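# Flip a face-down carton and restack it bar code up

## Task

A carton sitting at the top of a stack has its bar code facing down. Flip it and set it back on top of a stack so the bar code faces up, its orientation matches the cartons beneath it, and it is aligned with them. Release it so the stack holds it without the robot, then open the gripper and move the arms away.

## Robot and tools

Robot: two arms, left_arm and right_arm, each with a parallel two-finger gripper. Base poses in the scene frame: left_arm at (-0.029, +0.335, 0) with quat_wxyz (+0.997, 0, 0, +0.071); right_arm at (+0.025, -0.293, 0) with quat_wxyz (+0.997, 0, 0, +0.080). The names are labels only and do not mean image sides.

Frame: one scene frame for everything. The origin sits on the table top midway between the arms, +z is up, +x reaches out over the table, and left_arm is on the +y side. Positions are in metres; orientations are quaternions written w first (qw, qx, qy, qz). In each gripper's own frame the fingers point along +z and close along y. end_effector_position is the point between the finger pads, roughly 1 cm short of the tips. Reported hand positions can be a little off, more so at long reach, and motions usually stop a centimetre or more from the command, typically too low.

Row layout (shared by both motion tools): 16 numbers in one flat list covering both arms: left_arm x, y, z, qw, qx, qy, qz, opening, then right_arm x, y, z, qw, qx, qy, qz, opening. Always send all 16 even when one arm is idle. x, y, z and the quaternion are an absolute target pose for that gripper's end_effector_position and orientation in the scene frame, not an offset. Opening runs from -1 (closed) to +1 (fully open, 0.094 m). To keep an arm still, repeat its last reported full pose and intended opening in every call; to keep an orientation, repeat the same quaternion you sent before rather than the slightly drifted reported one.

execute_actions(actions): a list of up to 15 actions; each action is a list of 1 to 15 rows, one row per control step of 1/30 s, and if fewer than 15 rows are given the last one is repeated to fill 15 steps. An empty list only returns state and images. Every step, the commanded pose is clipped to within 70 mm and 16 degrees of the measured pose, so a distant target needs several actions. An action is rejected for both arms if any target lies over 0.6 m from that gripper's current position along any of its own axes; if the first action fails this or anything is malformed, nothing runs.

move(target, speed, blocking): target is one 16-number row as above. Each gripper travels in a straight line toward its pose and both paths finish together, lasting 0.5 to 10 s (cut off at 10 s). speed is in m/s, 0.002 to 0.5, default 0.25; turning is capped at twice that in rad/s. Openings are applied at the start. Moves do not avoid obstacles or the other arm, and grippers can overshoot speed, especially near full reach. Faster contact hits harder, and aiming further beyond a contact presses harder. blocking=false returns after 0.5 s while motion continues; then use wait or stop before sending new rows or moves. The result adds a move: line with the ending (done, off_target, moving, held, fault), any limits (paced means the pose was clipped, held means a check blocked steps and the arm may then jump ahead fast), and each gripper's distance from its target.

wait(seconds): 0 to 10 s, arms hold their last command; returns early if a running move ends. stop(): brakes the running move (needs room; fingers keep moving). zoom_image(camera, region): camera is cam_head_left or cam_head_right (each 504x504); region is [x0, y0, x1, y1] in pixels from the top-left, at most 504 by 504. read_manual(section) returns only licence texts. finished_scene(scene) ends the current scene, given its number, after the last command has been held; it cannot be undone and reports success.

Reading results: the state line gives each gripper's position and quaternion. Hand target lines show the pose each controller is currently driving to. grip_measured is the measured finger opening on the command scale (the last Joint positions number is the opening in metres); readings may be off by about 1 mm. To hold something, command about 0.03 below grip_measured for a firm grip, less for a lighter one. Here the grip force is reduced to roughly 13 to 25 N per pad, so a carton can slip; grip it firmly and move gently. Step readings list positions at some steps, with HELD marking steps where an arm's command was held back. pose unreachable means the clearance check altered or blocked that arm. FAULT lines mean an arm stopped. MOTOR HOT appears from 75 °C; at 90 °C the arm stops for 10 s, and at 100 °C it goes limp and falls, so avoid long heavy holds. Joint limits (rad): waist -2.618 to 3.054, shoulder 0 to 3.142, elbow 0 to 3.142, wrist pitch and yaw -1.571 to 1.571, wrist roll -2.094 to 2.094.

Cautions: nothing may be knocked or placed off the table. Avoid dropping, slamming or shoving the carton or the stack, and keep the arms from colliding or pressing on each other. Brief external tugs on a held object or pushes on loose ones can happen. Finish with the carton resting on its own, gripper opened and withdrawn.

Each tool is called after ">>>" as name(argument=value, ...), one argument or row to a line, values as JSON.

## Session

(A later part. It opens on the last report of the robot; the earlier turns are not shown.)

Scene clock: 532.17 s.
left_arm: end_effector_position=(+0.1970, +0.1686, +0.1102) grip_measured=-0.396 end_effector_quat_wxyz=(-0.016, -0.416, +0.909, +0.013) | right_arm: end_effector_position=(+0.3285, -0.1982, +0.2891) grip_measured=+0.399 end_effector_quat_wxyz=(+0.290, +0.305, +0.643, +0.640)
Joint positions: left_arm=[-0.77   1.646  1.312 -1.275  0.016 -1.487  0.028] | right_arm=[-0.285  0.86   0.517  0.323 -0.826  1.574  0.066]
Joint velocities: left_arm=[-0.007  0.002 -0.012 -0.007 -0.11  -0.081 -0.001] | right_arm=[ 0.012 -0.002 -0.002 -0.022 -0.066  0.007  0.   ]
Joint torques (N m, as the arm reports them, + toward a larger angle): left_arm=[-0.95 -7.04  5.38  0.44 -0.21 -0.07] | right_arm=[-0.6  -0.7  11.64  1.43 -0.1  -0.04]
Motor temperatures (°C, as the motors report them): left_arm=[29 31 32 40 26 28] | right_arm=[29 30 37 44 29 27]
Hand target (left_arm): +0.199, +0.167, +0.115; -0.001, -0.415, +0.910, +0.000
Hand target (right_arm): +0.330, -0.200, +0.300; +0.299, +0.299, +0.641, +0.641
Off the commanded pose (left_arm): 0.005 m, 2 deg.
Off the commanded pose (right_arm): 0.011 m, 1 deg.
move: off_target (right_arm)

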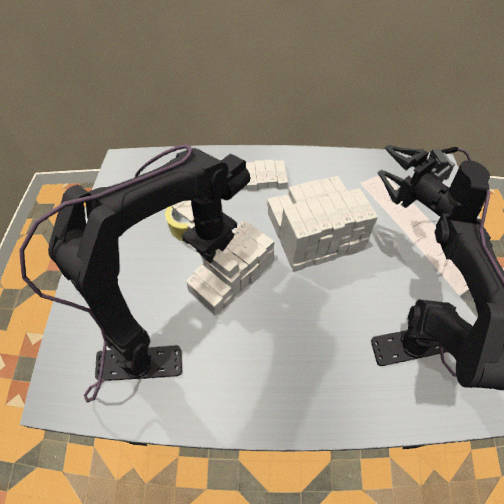

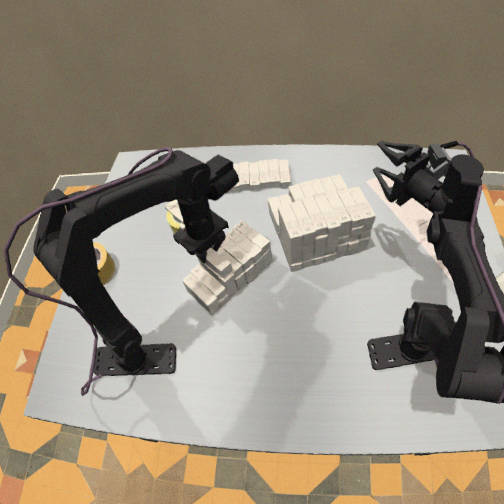

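>>> move(
  target=[0.199,0.165,0.117,0.0567,-0.4152,0.9082,0.0019,-0.5, 0.33,-0.2,0.3,0.2988,0.2988,0.6409,0.6409,0.4],
  speed=0.1,
)

>>> zoom_image(
  camera="cam_head_left",
  region=[190, 235, 260, 305],
)

>>> zoom_image(
  camera="cam_head_right",
  region=[185, 235, 255, 305],
)

Scene clock: 556.73 s.
left_arm: end_effector_position=(+0.1965, +0.1667, +0.1117) grip_measured=-0.396 end_effector_quat_wxyz=(+0.040, -0.416, +0.908, +0.016) | right_arm: end_effector_position=(+0.3285, -0.1982, +0.2891) grip_measured=+0.399 end_effector_quat_wxyz=(+0.290, +0.306, +0.643, +0.640)
Joint positions: left_arm=[-0.841  1.605  1.274 -1.233 -0.085 -1.558  0.028] | right_arm=[-0.285  0.86   0.517  0.323 -0.826  1.575  0.066]
Joint velocities: left_arm=[ 0.012  0.027 -0.027  0.022 -0.051 -0.051 -0.001] | right_arm=[-0.022 -0.002 -0.007 -0.125  0.007 -0.022 -0.   ]
Joint torques (N m, as the arm reports them, + toward a larger angle): left_arm=[-0.96 -6.7   5.39  0.57 -0.27 -0.06] | right_arm=[-0.44 -0.91 11.81  1.4  -0.07 -0.03]
Motor temperatures (°C, as the motors report them): left_arm=[29 32 31 39 26 28] | right_arm=[29 29 37 43 29 27]
Hand target (left_arm): +0.199, +0.165, +0.117; +0.056, -0.415, +0.908, +0.003
Hand target (right_arm): +0.330, -0.200, +0.300; +0.299, +0.299, +0.641, +0.641
Off the commanded pose (left_arm): 0.006 m, 2 deg.
Off the commanded pose (right_arm): 0.011 m, 1 deg.
move: off_target (right_arm)

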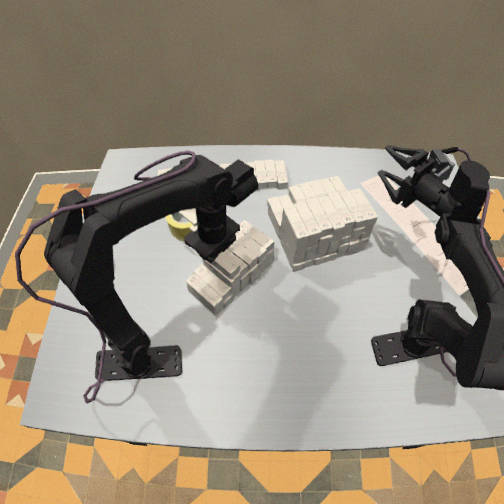

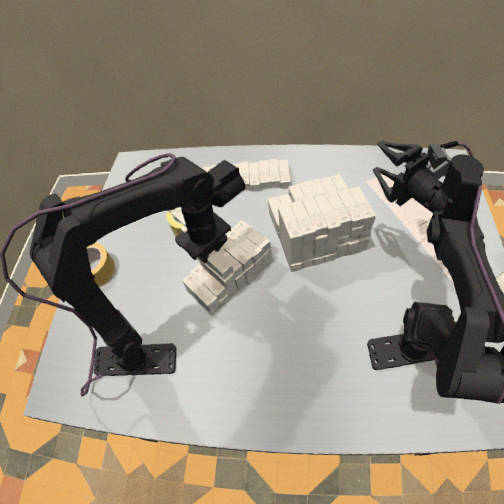

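Region (190, 235, 260, 305) of cam_head_left's 504x504 image, scaled by 7.200, with more detail than that image has.

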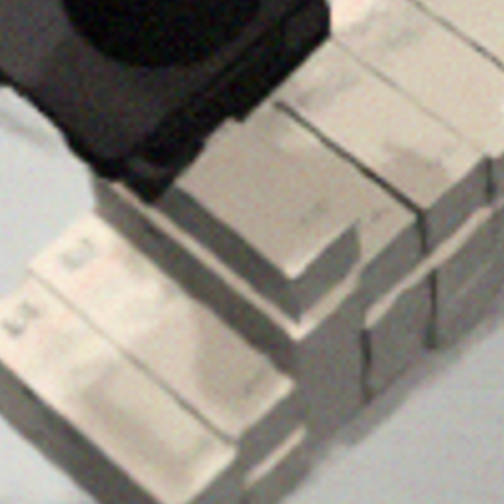

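Region (185, 235, 255, 305) of cam_head_right's 504x504 image, scaled by 7.200, with more detail than that image has.

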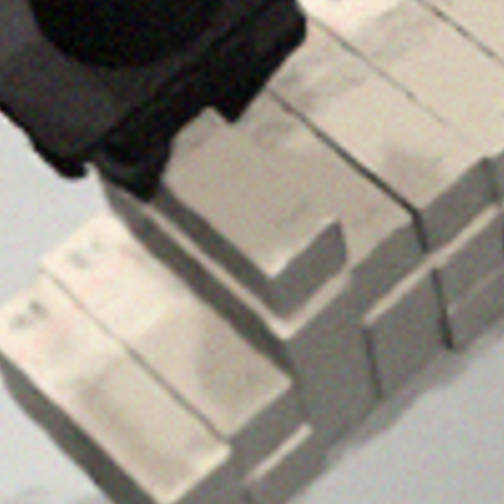

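>>> move(
  target=[0.199,0.165,0.110,0.0567,-0.4152,0.9082,0.0019,-0.5, 0.33,-0.2,0.3,0.2988,0.2988,0.6409,0.6409,0.4],
  speed=0.03,
)

>>> zoom_image(
  camera="cam_head_left",
  region=[190, 235, 260, 305],
)

>>> zoom_image(
  camera="cam_head_right",
  region=[185, 235, 255, 305],
)

Scene clock: 567.17 s.
left_arm: end_effector_position=(+0.1960, +0.1676, +0.1062) grip_measured=-0.396 end_effector_quat_wxyz=(+0.040, -0.417, +0.908, +0.017) | right_arm: end_effector_position=(+0.3285, -0.1982, +0.2891) grip_measured=+0.399 end_effector_quat_wxyz=(+0.289, +0.306, +0.642, +0.640)
Joint positions: left_arm=[-0.841  1.605  1.252 -1.213 -0.087 -1.559  0.028] | right_arm=[-0.285  0.86   0.517  0.323 -0.826  1.577  0.066]
Joint velocities: left_arm=[-0.002 -0.007 -0.007 -0.051  0.022 -0.037 -0.001] | right_arm=[ 0.002  0.002 -0.007 -0.022 -0.007 -0.022 -0.001]
Joint torques (N m, as the arm reports them, + toward a larger angle): left_arm=[-0.95 -6.62  5.07  0.59 -0.28 -0.07] | right_arm=[-0.41 -0.87 11.85  1.37 -0.09 -0.07]
Motor temperatures (°C, as the motors report them): left_arm=[29 32 31 38 26 28] | right_arm=[29 29 38 43 29 27]
Hand target (left_arm): +0.199, +0.165, +0.110; +0.056, -0.415, +0.908, +0.002
Hand target (right_arm): +0.330, -0.200, +0.300; +0.299, +0.299, +0.641, +0.641
Off the commanded pose (left_arm): 0.006 m, 3 deg.
Off the commanded pose (right_arm): 0.011 m, 1 deg.
move: off_target (left_arm, right_arm)

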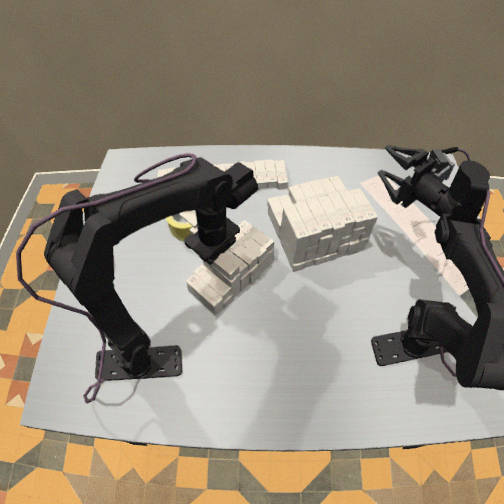

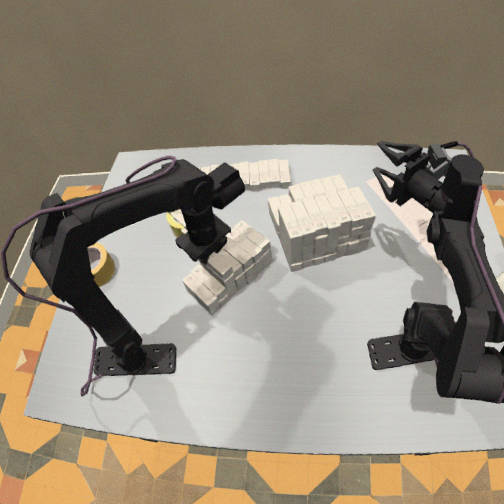

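Region (190, 235, 260, 305) of cam_head_left's 504x504 image, scaled by 7.200, with more detail than that image has.

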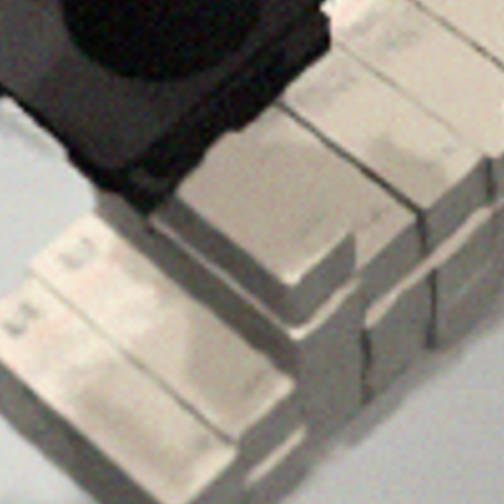

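Region (185, 235, 255, 305) of cam_head_right's 504x504 image, scaled by 7.200, with more detail than that image has.

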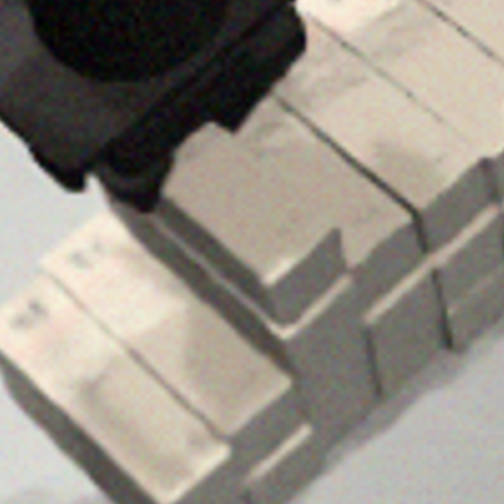

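>>> zoom_image(
  camera="cam_head_left",
  region=[205, 252, 250, 297],
)

>>> zoom_image(
  camera="cam_head_right",
  region=[198, 252, 243, 297],
)

Region (205, 252, 250, 297) of cam_head_left's 504x504 image, scaled by 11.200, with more detail than that image has.

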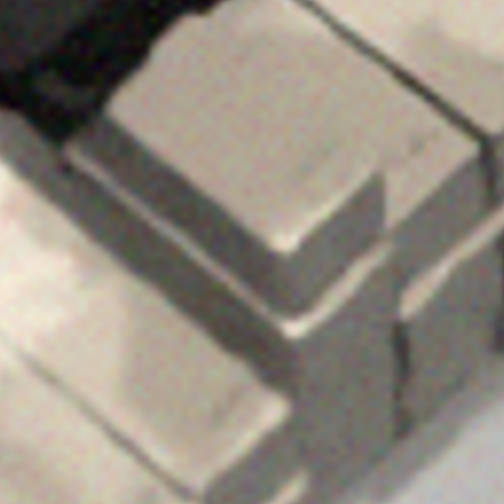

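Region (198, 252, 243, 297) of cam_head_right's 504x504 image, scaled by 11.200, with more detail than that image has.

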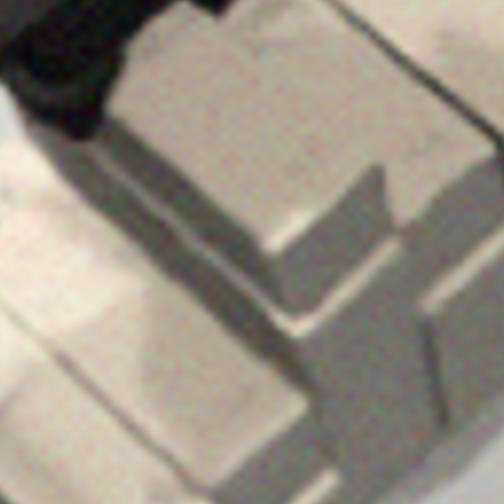

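>>> execute_actions(
  actions=[
    [[0.199,0.165,0.109,0.0567,-0.4152,0.9082,0.0019,-0.5, 0.33,-0.2,0.3,0.2988,0.2988,0.6409,0.6409,0.4],[0.199,0.165,0.1085,0.0567,-0.4152,0.9082,0.0019,-0.5, 0.33,-0.2,0.3,0.2988,0.2988,0.6409,0.6409,0.4],[0.199,0.165,0.108,0.0567,-0.4152,0.9082,0.0019,-0.5, 0.33,-0.2,0.3,0.2988,0.2988,0.6409,0.6409,0.4],[0.199,0.165,0.1075,0.0567,-0.4152,0.9082,0.0019,-0.5, 0.33,-0.2,0.3,0.2988,0.2988,0.6409,0.6409,0.4],[0.199,0.165,0.107,0.0567,-0.4152,0.9082,0.0019,-0.5, 0.33,-0.2,0.3,0.2988,0.2988,0.6409,0.6409,0.4],[0.199,0.165,0.1065,0.0567,-0.4152,0.9082,0.0019,-0.5, 0.33,-0.2,0.3,0.2988,0.2988,0.6409,0.6409,0.4]],
  ],
)

>>> zoom_image(
  camera="cam_head_left",
  region=[205, 252, 250, 297],
)

>>> zoom_image(
  camera="cam_head_right",
  region=[198, 252, 243, 297],
)

Scene clock: 587.90 s.
left_arm: end_effector_position=(+0.1968, +0.1670, +0.1041) grip_measured=-0.396 end_effector_quat_wxyz=(+0.042, -0.417, +0.908, +0.014) | right_arm: end_effector_position=(+0.3285, -0.1982, +0.2891) grip_measured=+0.399 end_effector_quat_wxyz=(+0.289, +0.306, +0.642, +0.640)
Joint positions: left_arm=[-0.841  1.604  1.242 -1.198 -0.088 -1.559  0.028] | right_arm=[-0.285  0.86   0.517  0.323 -0.826  1.577  0.066]
Joint velocities: left_arm=[ 0.007  0.002 -0.002  0.007 -0.066 -0.007 -0.   ] | right_arm=[-0.007 -0.017  0.002  0.007 -0.022  0.022  0.   ]
Joint torques (N m, as the arm reports them, + toward a larger angle): left_arm=[-0.94 -6.46  4.84  0.64 -0.3  -0.04] | right_arm=[-0.49 -0.95 11.86  1.39 -0.1  -0.04]
Motor temperatures (°C, as the motors report them): left_arm=[29 32 30 38 26 28] | right_arm=[29 29 38 43 29 27]
Hand target (left_arm): +0.199, +0.165, +0.107; +0.057, -0.415, +0.908, +0.002
Hand target (right_arm): +0.330, -0.200, +0.300; +0.299, +0.299, +0.641, +0.641
Off the commanded pose (left_arm): 0.004 m, 2 deg.
Off the commanded pose (right_arm): 0.011 m, 1 deg.
Step readings (end_effector_position):
0: left_arm (+0.1961, +0.1675, +0.1062) | right_arm (+0.3285, -0.1982, +0.2891)
1: left_arm (+0.1962, +0.1675, +0.1062) | right_arm (+0.3285, -0.1982, +0.2891)
2: left_arm (+0.1963, +0.1674, +0.1062) | right_arm (+0.3285, -0.1982, +0.2891)
4: left_arm (+0.1967, +0.1671, +0.1059) | right_arm (+0.3285, -0.1982, +0.2891)
8: left_arm (+0.1967, +0.1671, +0.1041) | right_arm (+0.3285, -0.1982, +0.2891)
15: end_effector_position above

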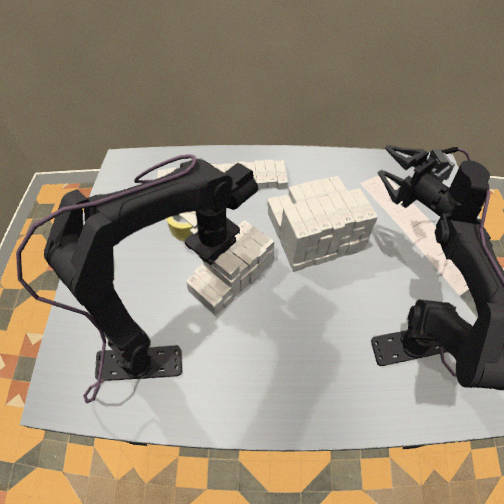

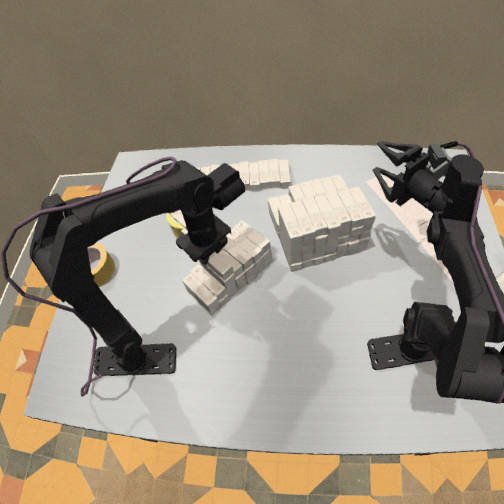

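Region (205, 252, 250, 297) of cam_head_left's 504x504 image, scaled by 11.200, with more detail than that image has.

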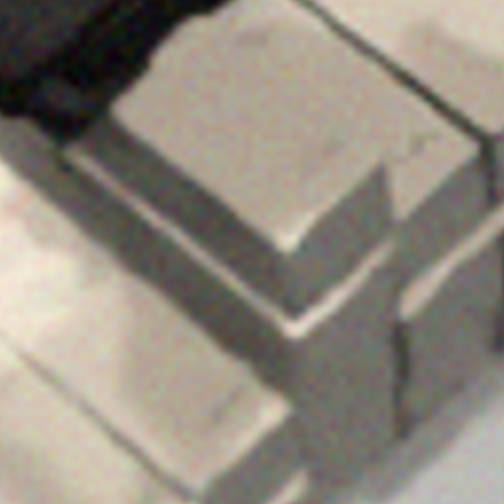

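Region (198, 252, 243, 297) of cam_head_right's 504x504 image, scaled by 11.200, with more detail than that image has.

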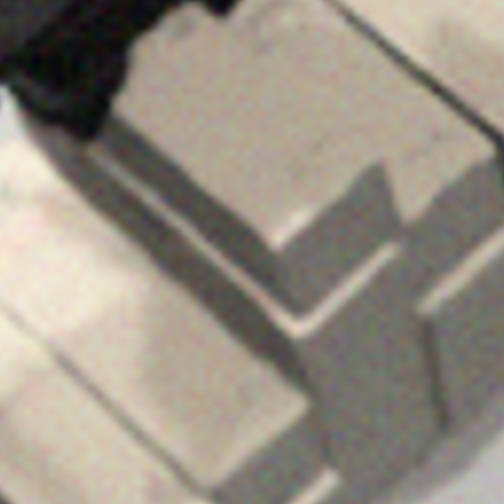

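>>> execute_actions(
  actions=[
    [[0.199,0.165,0.109,0.0567,-0.4152,0.9082,0.0019,-0.5, 0.33,-0.2,0.3,0.2988,0.2988,0.6409,0.6409,0.4],[0.199,0.165,0.112,0.0567,-0.4152,0.9082,0.0019,-0.5, 0.33,-0.2,0.3,0.2988,0.2988,0.6409,0.6409,0.4],[0.199,0.165,0.115,0.0567,-0.4152,0.9082,0.0019,-0.5, 0.33,-0.2,0.3,0.2988,0.2988,0.6409,0.6409,0.4],[0.199,0.165,0.118,0.0567,-0.4152,0.9082,0.0019,-0.5, 0.33,-0.2,0.3,0.2988,0.2988,0.6409,0.6409,0.4],[0.199,0.165,0.121,0.0567,-0.4152,0.9082,0.0019,-0.5, 0.33,-0.2,0.3,0.2988,0.2988,0.6409,0.6409,0.4],[0.199,0.165,0.123,0.0567,-0.4152,0.9082,0.0019,-0.5, 0.33,-0.2,0.3,0.2988,0.2988,0.6409,0.6409,0.4],[0.199,0.165,0.124,0.0567,-0.4152,0.9082,0.0019,-0.5, 0.33,-0.2,0.3,0.2988,0.2988,0.6409,0.6409,0.4],[0.199,0.165,0.124,0.0567,-0.4152,0.9082,0.0019,-0.5, 0.33,-0.2,0.3,0.2988,0.2988,0.6409,0.6409,0.4],[0.198,0.165,0.124,0.0567,-0.4152,0.9082,0.0019,-0.5, 0.33,-0.2,0.3,0.2988,0.2988,0.6409,0.6409,0.4],[0.197,0.165,0.124,0.0567,-0.4152,0.9082,0.0019,-0.5, 0.33,-0.2,0.3,0.2988,0.2988,0.6409,0.6409,0.4],[0.196,0.165,0.124,0.0567,-0.4152,0.9082,0.0019,-0.5, 0.33,-0.2,0.3,0.2988,0.2988,0.6409,0.6409,0.4],[0.195,0.165,0.124,0.0567,-0.4152,0.9082,0.0019,-0.5, 0.33,-0.2,0.3,0.2988,0.2988,0.6409,0.6409,0.4]],
    [[0.195,0.1645,0.122,0.0567,-0.4152,0.9082,0.0019,-0.5, 0.33,-0.2,0.3,0.2988,0.2988,0.6409,0.6409,0.4],[0.195,0.1645,0.120,0.0567,-0.4152,0.9082,0.0019,-0.5, 0.33,-0.2,0.3,0.2988,0.2988,0.6409,0.6409,0.4],[0.195,0.1645,0.118,0.0567,-0.4152,0.9082,0.0019,-0.5, 0.33,-0.2,0.3,0.2988,0.2988,0.6409,0.6409,0.4],[0.195,0.1645,0.116,0.0567,-0.4152,0.9082,0.0019,-0.5, 0.33,-0.2,0.3,0.2988,0.2988,0.6409,0.6409,0.4],[0.195,0.1645,0.114,0.0567,-0.4152,0.9082,0.0019,-0.5, 0.33,-0.2,0.3,0.2988,0.2988,0.6409,0.6409,0.4],[0.195,0.1645,0.113,0.0567,-0.4152,0.9082,0.0019,-0.5, 0.33,-0.2,0.3,0.2988,0.2988,0.6409,0.6409,0.4],[0.195,0.1645,0.112,0.0567,-0.4152,0.9082,0.0019,-0.5, 0.33,-0.2,0.3,0.2988,0.2988,0.6409,0.6409,0.4]],
  ],
)

>>> zoom_image(
  camera="cam_head_left",
  region=[205, 252, 250, 297],
)

>>> zoom_image(
  camera="cam_head_right",
  region=[198, 252, 243, 297],
)

Scene clock: 614.33 s.
left_arm: end_effector_position=(+0.1932, +0.1665, +0.1082) grip_measured=-0.396 end_effector_quat_wxyz=(+0.043, -0.417, +0.908, +0.012) | right_arm: end_effector_position=(+0.3285, -0.1982, +0.2891) grip_measured=+0.399 end_effector_quat_wxyz=(+0.289, +0.306, +0.642, +0.640)
Joint positions: left_arm=[-0.851  1.59   1.244 -1.211 -0.089 -1.57   0.028] | right_arm=[-0.285  0.86   0.517  0.323 -0.826  1.577  0.066]
Joint velocities: left_arm=[ 0.012 -0.012  0.002 -0.007  0.037  0.037 -0.   ] | right_arm=[-0.012 -0.007 -0.007 -0.007  0.037 -0.037  0.   ]
Joint torques (N m, as the arm reports them, + toward a larger angle): left_arm=[-1.   -6.27  5.6   0.54 -0.29 -0.06] | right_arm=[-0.43 -0.95 11.79  1.44 -0.07 -0.04]
Motor temperatures (°C, as the motors report them): left_arm=[29 32 30 37 26 28] | right_arm=[29 29 38 43 29 27]
Hand target (left_arm): +0.195, +0.164, +0.112; +0.056, -0.415, +0.908, +0.002
Hand target (right_arm): +0.330, -0.200, +0.300; +0.299, +0.299, +0.641, +0.641
Off the commanded pose (left_arm): 0.005 m, 2 deg.
Off the commanded pose (right_arm): 0.011 m, 1 deg.
Step readings (end_effector_position; steps 1 to 15: 1st action; 16 to 30: 2nd action):
0: left_arm (+0.1968, +0.1670, +0.1041) | right_arm (+0.3285, -0.1982, +0.2891)
1: left_arm (+0.1968, +0.1670, +0.1041) | right_arm (+0.3285, -0.1982, +0.2891)
2: left_arm (+0.1968, +0.1670, +0.1041) | right_arm (+0.3285, -0.1982, +0.2891)
4: left_arm (+0.1968, +0.1670, +0.1044) | right_arm (+0.3285, -0.1982, +0.2891)
8: left_arm (+0.1979, +0.1662, +0.1080) | right_arm (+0.3285, -0.1982, +0.2891)
15: left_arm (+0.1963, +0.1645, +0.1122) | right_arm (+0.3285, -0.1982, +0.2891)
16: left_arm (+0.1962, +0.1644, +0.1124) | right_arm (+0.3285, -0.1982, +0.2891)
17: left_arm (+0.1961, +0.1642, +0.1125) | right_arm (+0.3285, -0.1982, +0.2891)
19: left_arm (+0.1960, +0.1641, +0.1125) | right_arm (+0.3285, -0.1982, +0.2891)
23: left_arm (+0.1947, +0.1652, +0.1102) | right_arm (+0.3285, -0.1982, +0.2891)
30: end_effector_position above

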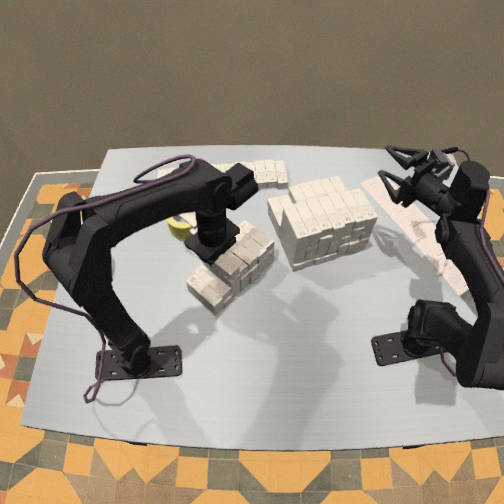

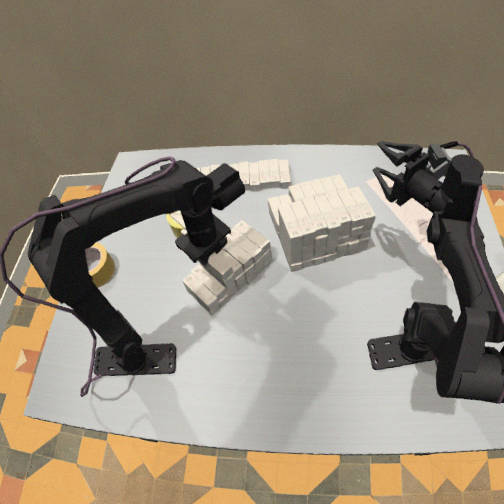

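Region (205, 252, 250, 297) of cam_head_left's 504x504 image, scaled by 11.200, with more detail than that image has.

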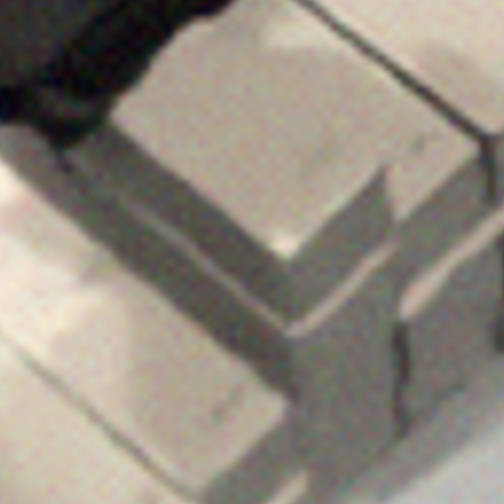

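Region (198, 252, 243, 297) of cam_head_right's 504x504 image, scaled by 11.200, with more detail than that image has.

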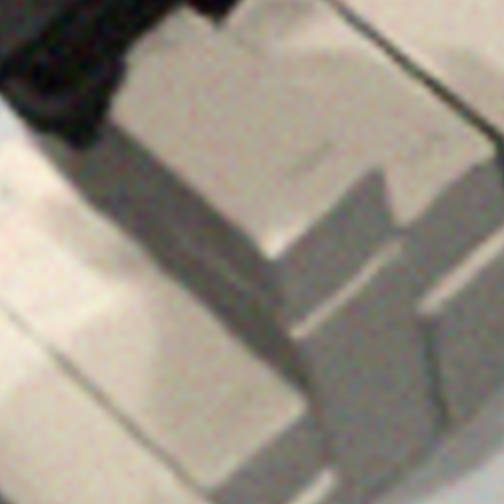

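>>> execute_actions(
  actions=[],
)

Scene clock: 632.17 s.
left_arm: end_effector_position=(+0.1932, +0.1665, +0.1082) grip_measured=-0.396 end_effector_quat_wxyz=(+0.043, -0.417, +0.908, +0.012) | right_arm: end_effector_position=(+0.3285, -0.1982, +0.2891) grip_measured=+0.399 end_effector_quat_wxyz=(+0.289, +0.306, +0.642, +0.640)
Joint positions: left_arm=[-0.851  1.59   1.244 -1.211 -0.089 -1.571  0.028] | right_arm=[-0.285  0.86   0.517  0.323 -0.826  1.577  0.066]
Joint velocities: left_arm=[ 0.012 -0.012  0.002  0.051 -0.007 -0.037  0.   ] | right_arm=[-0.032 -0.002 -0.007 -0.022  0.022 -0.081  0.   ]
Joint torques (N m, as the arm reports them, + toward a larger angle): left_arm=[-1.03 -6.29  5.55  0.53 -0.27 -0.07] | right_arm=[-0.68 -0.79 11.76  1.4  -0.06 -0.03]
Motor temperatures (°C, as the motors report them): left_arm=[29 32 30 37 26 28] | right_arm=[29 29 39 43 29 27]
Hand target (left_arm): +0.195, +0.164, +0.112; +0.056, -0.415, +0.908, +0.002
Hand target (right_arm): +0.330, -0.200, +0.300; +0.299, +0.299, +0.641, +0.641
Off the commanded pose (left_arm): 0.005 m, 2 deg.
Off the commanded pose (right_arm): 0.011 m, 1 deg.

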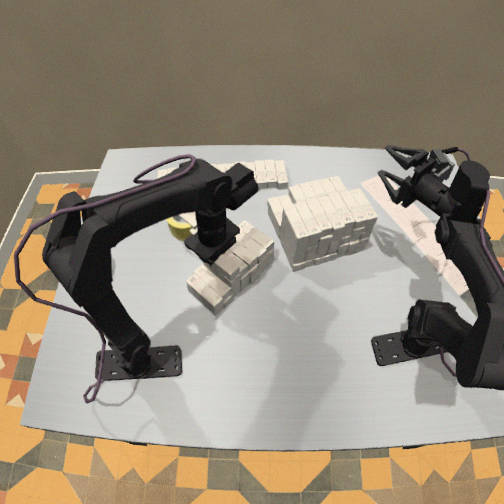

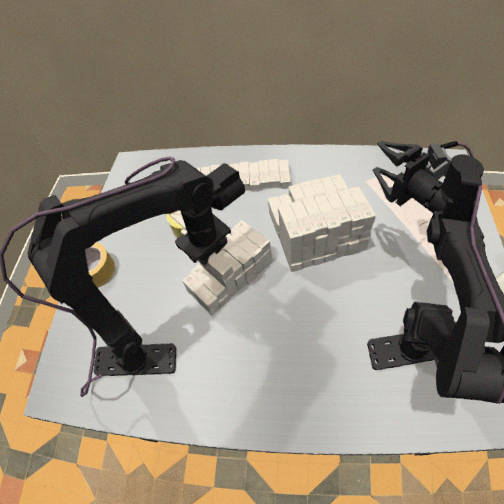

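>>> execute_actions(
  actions=[
    [[0.195,0.1645,0.1115,0.0567,-0.4152,0.9082,0.0019,-0.5,0.33,-0.2,0.3,0.2988,0.2988,0.6409,0.6409,0.4],[0.195,0.1645,0.111,0.0567,-0.4152,0.9082,0.0019,-0.5,0.33,-0.2,0.3,0.2988,0.2988,0.6409,0.6409,0.4],[0.195,0.1645,0.1105,0.0567,-0.4152,0.9082,0.0019,-0.5,0.33,-0.2,0.3,0.2988,0.2988,0.6409,0.6409,0.4],[0.195,0.1645,0.110,0.0567,-0.4152,0.9082,0.0019,-0.5,0.33,-0.2,0.3,0.2988,0.2988,0.6409,0.6409,0.4],[0.195,0.1645,0.1095,0.0567,-0.4152,0.9082,0.0019,-0.5,0.33,-0.2,0.3,0.2988,0.2988,0.6409,0.6409,0.4],[0.195,0.1645,0.109,0.0567,-0.4152,0.9082,0.0019,-0.5,0.33,-0.2,0.3,0.2988,0.2988,0.6409,0.6409,0.4]],
  ],
)

>>> zoom_image(
  camera="cam_head_left",
  region=[195,240,265,310],
)

>>> zoom_image(
  camera="cam_head_right",
  region=[190,240,260,310],
)

Scene clock: 641.13 s.
left_arm: end_effector_position=(+0.1928, +0.1668, +0.1056) grip_measured=-0.396 end_effector_quat_wxyz=(+0.043, -0.417, +0.908, +0.013) | right_arm: end_effector_position=(+0.3285, -0.1982, +0.2891) grip_measured=+0.399 end_effector_quat_wxyz=(+0.289, +0.306, +0.642, +0.640)
Joint positions: left_arm=[-0.851  1.59   1.233 -1.202 -0.089 -1.571  0.028] | right_arm=[-0.285  0.86   0.517  0.323 -0.826  1.577  0.066]
Joint velocities: left_arm=[-0.022  0.007 -0.022  0.022 -0.007 -0.066  0.   ] | right_arm=[-0.007  0.007 -0.012 -0.037 -0.007 -0.007  0.   ]
Joint torques (N m, as the arm reports them, + toward a larger angle): left_arm=[-1.   -6.12  5.5   0.59 -0.29 -0.05] | right_arm=[-0.52 -0.82 11.69  1.41 -0.08 -0.02]
Motor temperatures (°C, as the motors report them): left_arm=[29 32 30 36 26 28] | right_arm=[29 29 39 43 29 27]
Hand target (left_arm): +0.195, +0.165, +0.109; +0.056, -0.415, +0.908, +0.002
Hand target (right_arm): +0.330, -0.200, +0.300; +0.299, +0.299, +0.641, +0.641
Off the commanded pose (left_arm): 0.005 m, 2 deg.
Off the commanded pose (right_arm): 0.011 m, 1 deg.
Step readings (end_effector_position):
0: left_arm (+0.1932, +0.1665, +0.1082) | right_arm (+0.3285, -0.1982, +0.2891)
1: left_arm (+0.1932, +0.1665, +0.1082) | right_arm (+0.3285, -0.1982, +0.2891)
2: left_arm (+0.1932, +0.1665, +0.1082) | right_arm (+0.3285, -0.1982, +0.2891)
4: left_arm (+0.1935, +0.1663, +0.1082) | right_arm (+0.3285, -0.1982, +0.2891)
8: left_arm (+0.1936, +0.1662, +0.1068) | right_arm (+0.3285, -0.1982, +0.2891)
15: end_effector_position above

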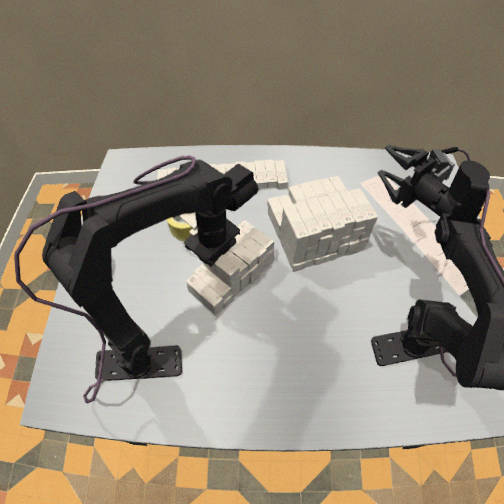

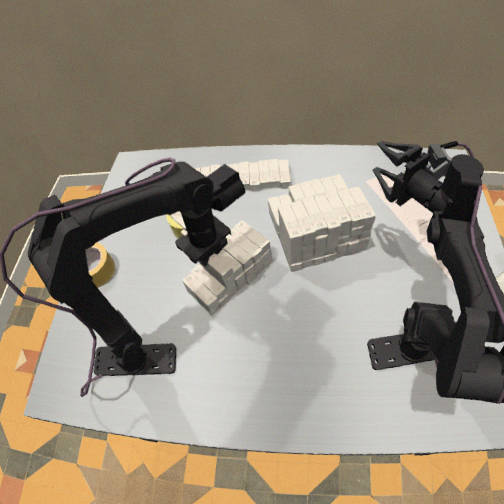

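Region (195, 240, 265, 310) of cam_head_left's 504x504 image, scaled by 7.200, with more detail than that image has.

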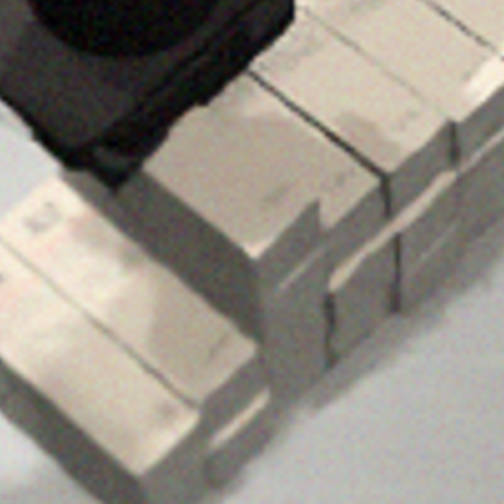

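Region (190, 240, 260, 310) of cam_head_right's 504x504 image, scaled by 7.200, with more detail than that image has.

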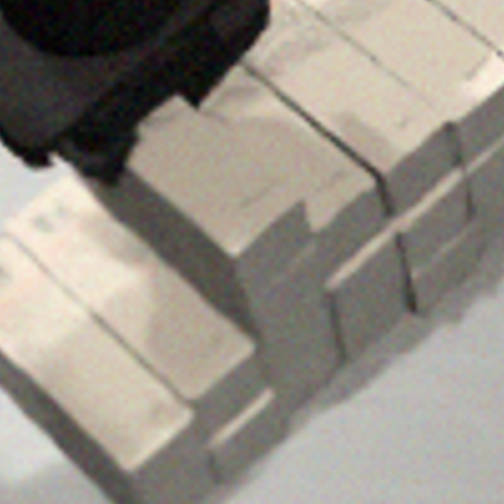

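The carton is seated and aligned. Releasing and lifting away.

>>> execute_actions(
  actions=[
    [[0.195,0.1645,0.109,0.0567,-0.4152,0.9082,0.0019,-0.42,0.33,-0.2,0.3,0.2988,0.2988,0.6409,0.6409,0.4],[0.195,0.1645,0.109,0.0567,-0.4152,0.9082,0.0019,-0.39,0.33,-0.2,0.3,0.2988,0.2988,0.6409,0.6409,0.4],[0.195,0.1645,0.109,0.0567,-0.4152,0.9082,0.0019,-0.36,0.33,-0.2,0.3,0.2988,0.2988,0.6409,0.6409,0.4],[0.195,0.1645,0.109,0.0567,-0.4152,0.9082,0.0019,-0.32,0.33,-0.2,0.3,0.2988,0.2988,0.6409,0.6409,0.4],[0.195,0.1645,0.109,0.0567,-0.4152,0.9082,0.0019,-0.27,0.33,-0.2,0.3,0.2988,0.2988,0.6409,0.6409,0.4],[0.195,0.1645,0.109,0.0567,-0.4152,0.9082,0.0019,-0.2,0.33,-0.2,0.3,0.2988,0.2988,0.6409,0.6409,0.4],[0.195,0.1645,0.109,0.0567,-0.4152,0.9082,0.0019,-0.12,0.33,-0.2,0.3,0.2988,0.2988,0.6409,0.6409,0.4],[0.195,0.1645,0.110,0.0567,-0.4152,0.9082,0.0019,-0.04,0.33,-0.2,0.3,0.2988,0.2988,0.6409,0.6409,0.4],[0.195,0.1645,0.111,0.0567,-0.4152,0.9082,0.0019,0.04,0.33,-0.2,0.3,0.2988,0.2988,0.6409,0.6409,0.4],[0.195,0.1645,0.112,0.0567,-0.4152,0.9082,0.0019,0.1,0.33,-0.2,0.3,0.2988,0.2988,0.6409,0.6409,0.4]],
  ],
)

>>> move(
  target=[0.195,0.1645,0.175,0.0567,-0.4152,0.9082,0.0019,0.1,0.33,-0.2,0.3,0.2988,0.2988,0.6409,0.6409,0.4],
  speed=0.12,
)

>>> move(
  target=[0.2,0.40,0.22,0.1,-0.1,0.99,0.0,0.3,0.33,-0.2,0.3,0.2988,0.2988,0.6409,0.6409,0.4],
  speed=0.3,
)

>>> zoom_image(
  camera="cam_head_left",
  region=[180,215,280,315],
)

>>> zoom_image(
  camera="cam_head_right",
  region=[175,215,275,315],
)

Scene clock: 665.17 s.
left_arm: end_effector_position=(+0.1930, +0.1666, +0.1056) grip_measured=+0.099 end_effector_quat_wxyz=(+0.043, -0.417, +0.908, +0.012) | right_arm: end_effector_position=(+0.3285, -0.1982, +0.2891) grip_measured=+0.399 end_effector_quat_wxyz=(+0.289, +0.306, +0.642, +0.640)
Joint positions: left_arm=[-0.851  1.59   1.233 -1.201 -0.089 -1.571  0.052] | right_arm=[-0.285  0.86   0.517  0.323 -0.826  1.577  0.066]
Joint velocities: left_arm=[ 0.002  0.017  0.012 -0.037  0.007  0.066  0.   ] | right_arm=[ 0.007 -0.002 -0.007 -0.022 -0.022  0.037  0.   ]
Joint torques (N m, as the arm reports them, + toward a larger angle): left_arm=[-1.   -6.21  6.43  0.44 -0.3  -0.06] | right_arm=[-0.6  -0.76 11.7   1.39 -0.08 -0.02]
Motor temperatures (°C, as the motors report them): left_arm=[29 32 30 36 26 28] | right_arm=[29 29 39 43 29 27]
Hand target (left_arm): +0.195, +0.165, +0.112; +0.056, -0.415, +0.908, +0.002
Hand target (right_arm): +0.330, -0.200, +0.300; +0.299, +0.299, +0.641, +0.641
Off the commanded pose (left_arm): 0.007 m, 2 deg.
Off the commanded pose (right_arm): 0.011 m, 1 deg.
Step readings (end_effector_position):
0: left_arm (+0.1930, +0.1666, +0.1056) | right_arm (+0.3285, -0.1982, +0.2891)
1: left_arm (+0.1930, +0.1666, +0.1056) | right_arm (+0.3285, -0.1982, +0.2891)
2: left_arm (+0.1930, +0.1666, +0.1056) | right_arm (+0.3285, -0.1982, +0.2891)
4: left_arm (+0.1930, +0.1666, +0.1056) | right_arm (+0.3285, -0.1982, +0.2891)
8: left_arm (+0.1930, +0.1666, +0.1056) | right_arm (+0.3285, -0.1982, +0.2891)
15: end_effector_position above

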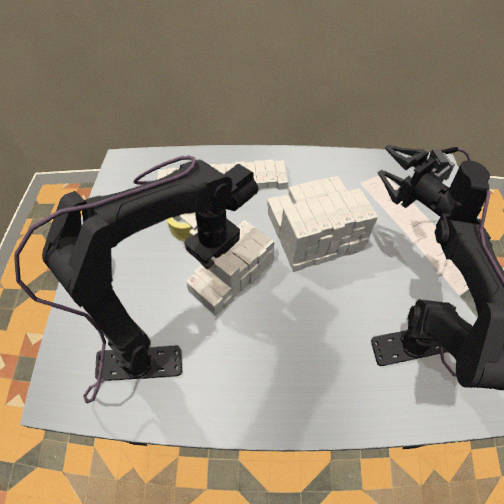

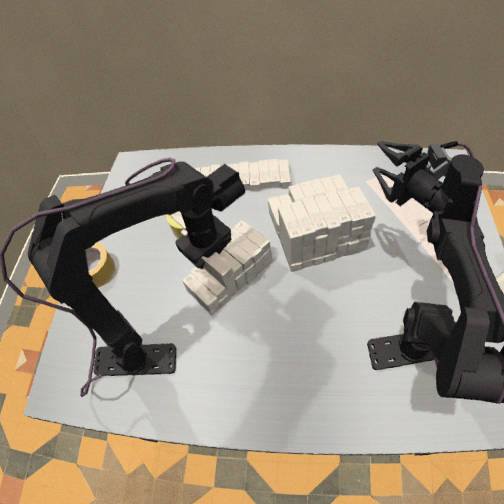

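Scene clock: 666.33 s.
left_arm: end_effector_position=(+0.1962, +0.1641, +0.1650) grip_measured=+0.099 end_effector_quat_wxyz=(+0.047, -0.418, +0.907, +0.005) | right_arm: end_effector_position=(+0.3285, -0.1982, +0.2891) grip_measured=+0.399 end_effector_quat_wxyz=(+0.289, +0.307, +0.642, +0.640)
Joint positions: left_arm=[-0.851  1.59   1.469 -1.419 -0.089 -1.571  0.052] | right_arm=[-0.285  0.86   0.517  0.323 -0.826  1.578  0.066]
Joint velocities: left_arm=[ 0.007 -0.017  0.007  0.007 -0.051 -0.007  0.   ] | right_arm=[ 0.012 -0.017 -0.007 -0.066 -0.066  0.051  0.001]
Joint torques (N m, as the arm reports them, + toward a larger angle): left_arm=[-0.97 -5.86  8.25  0.17 -0.29 -0.06] | right_arm=[-0.49 -0.78 11.76  1.39 -0.09 -0.06]
Motor temperatures (°C, as the motors report them): left_arm=[29 32 30 36 26 28] | right_arm=[29 29 39 43 29 27]
Hand target (left_arm): +0.195, +0.165, +0.175; +0.057, -0.415, +0.908, +0.002
Hand target (right_arm): +0.330, -0.200, +0.300; +0.299, +0.299, +0.641, +0.641
Off the commanded pose (left_arm): 0.010 m, 1 deg.
Off the commanded pose (right_arm): 0.011 m, 1 deg.
move: off_target (right_arm)

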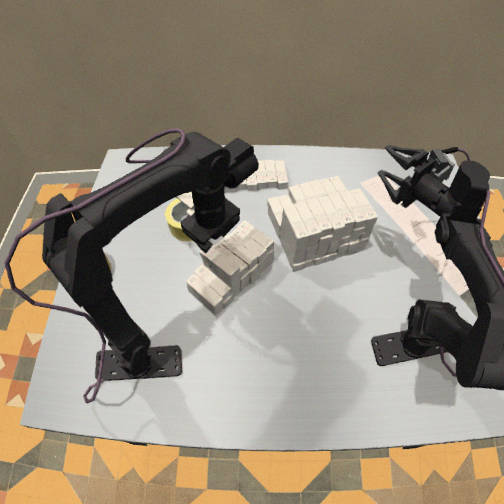

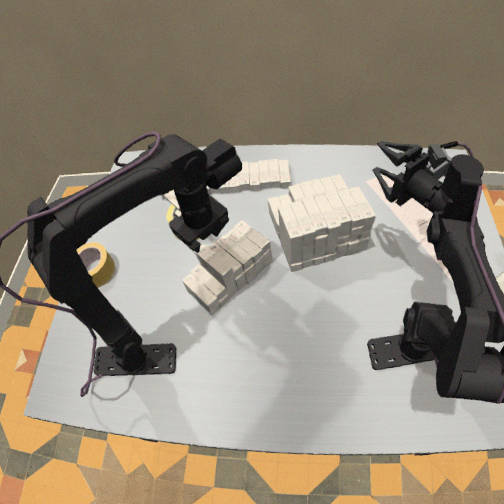

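Scene clock: 668.27 s.
left_arm: end_effector_position=(+0.2012, +0.3981, +0.2145) grip_measured=+0.299 end_effector_quat_wxyz=(+0.105, -0.098, +0.990, +0.006) | right_arm: end_effector_position=(+0.3285, -0.1982, +0.2891) grip_measured=+0.399 end_effector_quat_wxyz=(+0.288, +0.307, +0.642, +0.640)
Joint positions: left_arm=[ 0.138  1.301  1.402 -1.462  0.025  0.081  0.061] | right_arm=[-0.285  0.86   0.517  0.323 -0.826  1.58   0.066]
Joint velocities: left_arm=[-0.002 -0.032  0.002  0.081 -0.066  0.007  0.   ] | right_arm=[-0.017  0.012 -0.012 -0.007 -0.022  0.022 -0.   ]
Joint torques (N m, as the arm reports them, + toward a larger angle): left_arm=[ 1.2  -2.62  8.6   0.6   0.15  0.05] | right_arm=[-0.5  -0.93 11.75  1.4  -0.09 -0.06]
Motor temperatures (°C, as the motors report them): left_arm=[29 32 30 36 26 28] | right_arm=[29 29 39 43 29 27]
Hand target (left_arm): +0.201, +0.398, +0.220; +0.107, -0.099, +0.989, +0.001
Hand target (right_arm): +0.330, -0.200, +0.300; +0.299, +0.299, +0.641, +0.641
Off the commanded pose (left_arm): 0.006 m, 1 deg.
Off the commanded pose (right_arm): 0.011 m, 2 deg.
move: off_target (right_arm)

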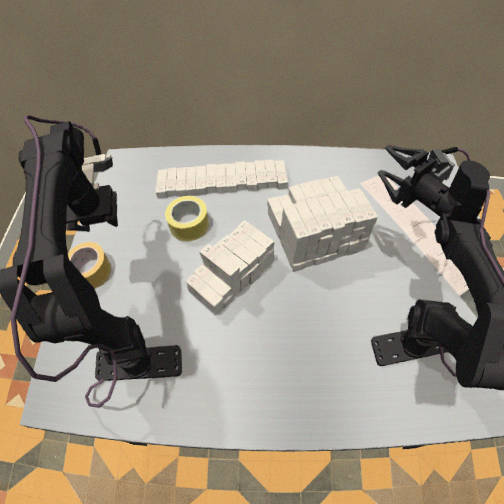

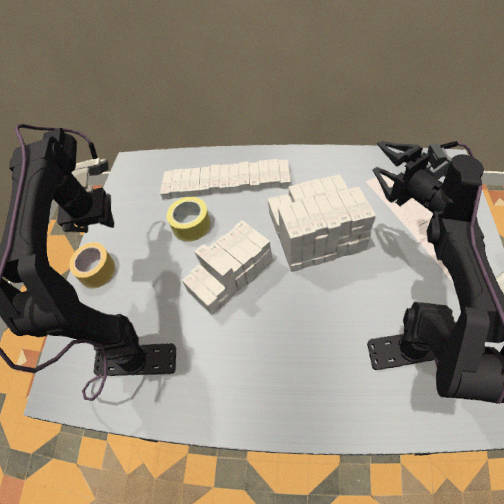

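Region (180, 215, 280, 315) of cam_head_left's 504x504 image, scaled by 5.040, with more detail than that image has.

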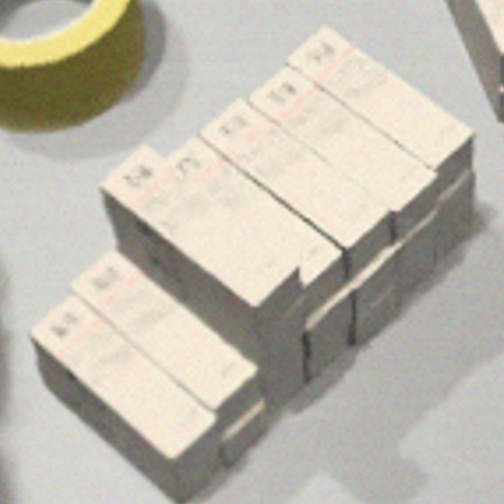

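Region (175, 215, 275, 315) of cam_head_right's 504x504 image, scaled by 5.040, with more detail than that image has.

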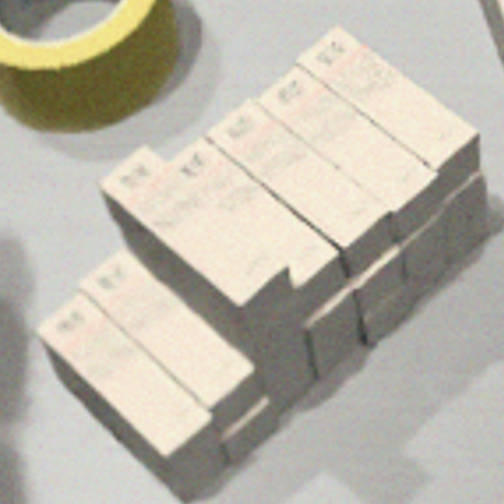

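The carton sits bar code up, oriented like its neighbours and aligned with the stack.

>>> finished_scene(
  scene=1,
)

The scene is finished: the task was done.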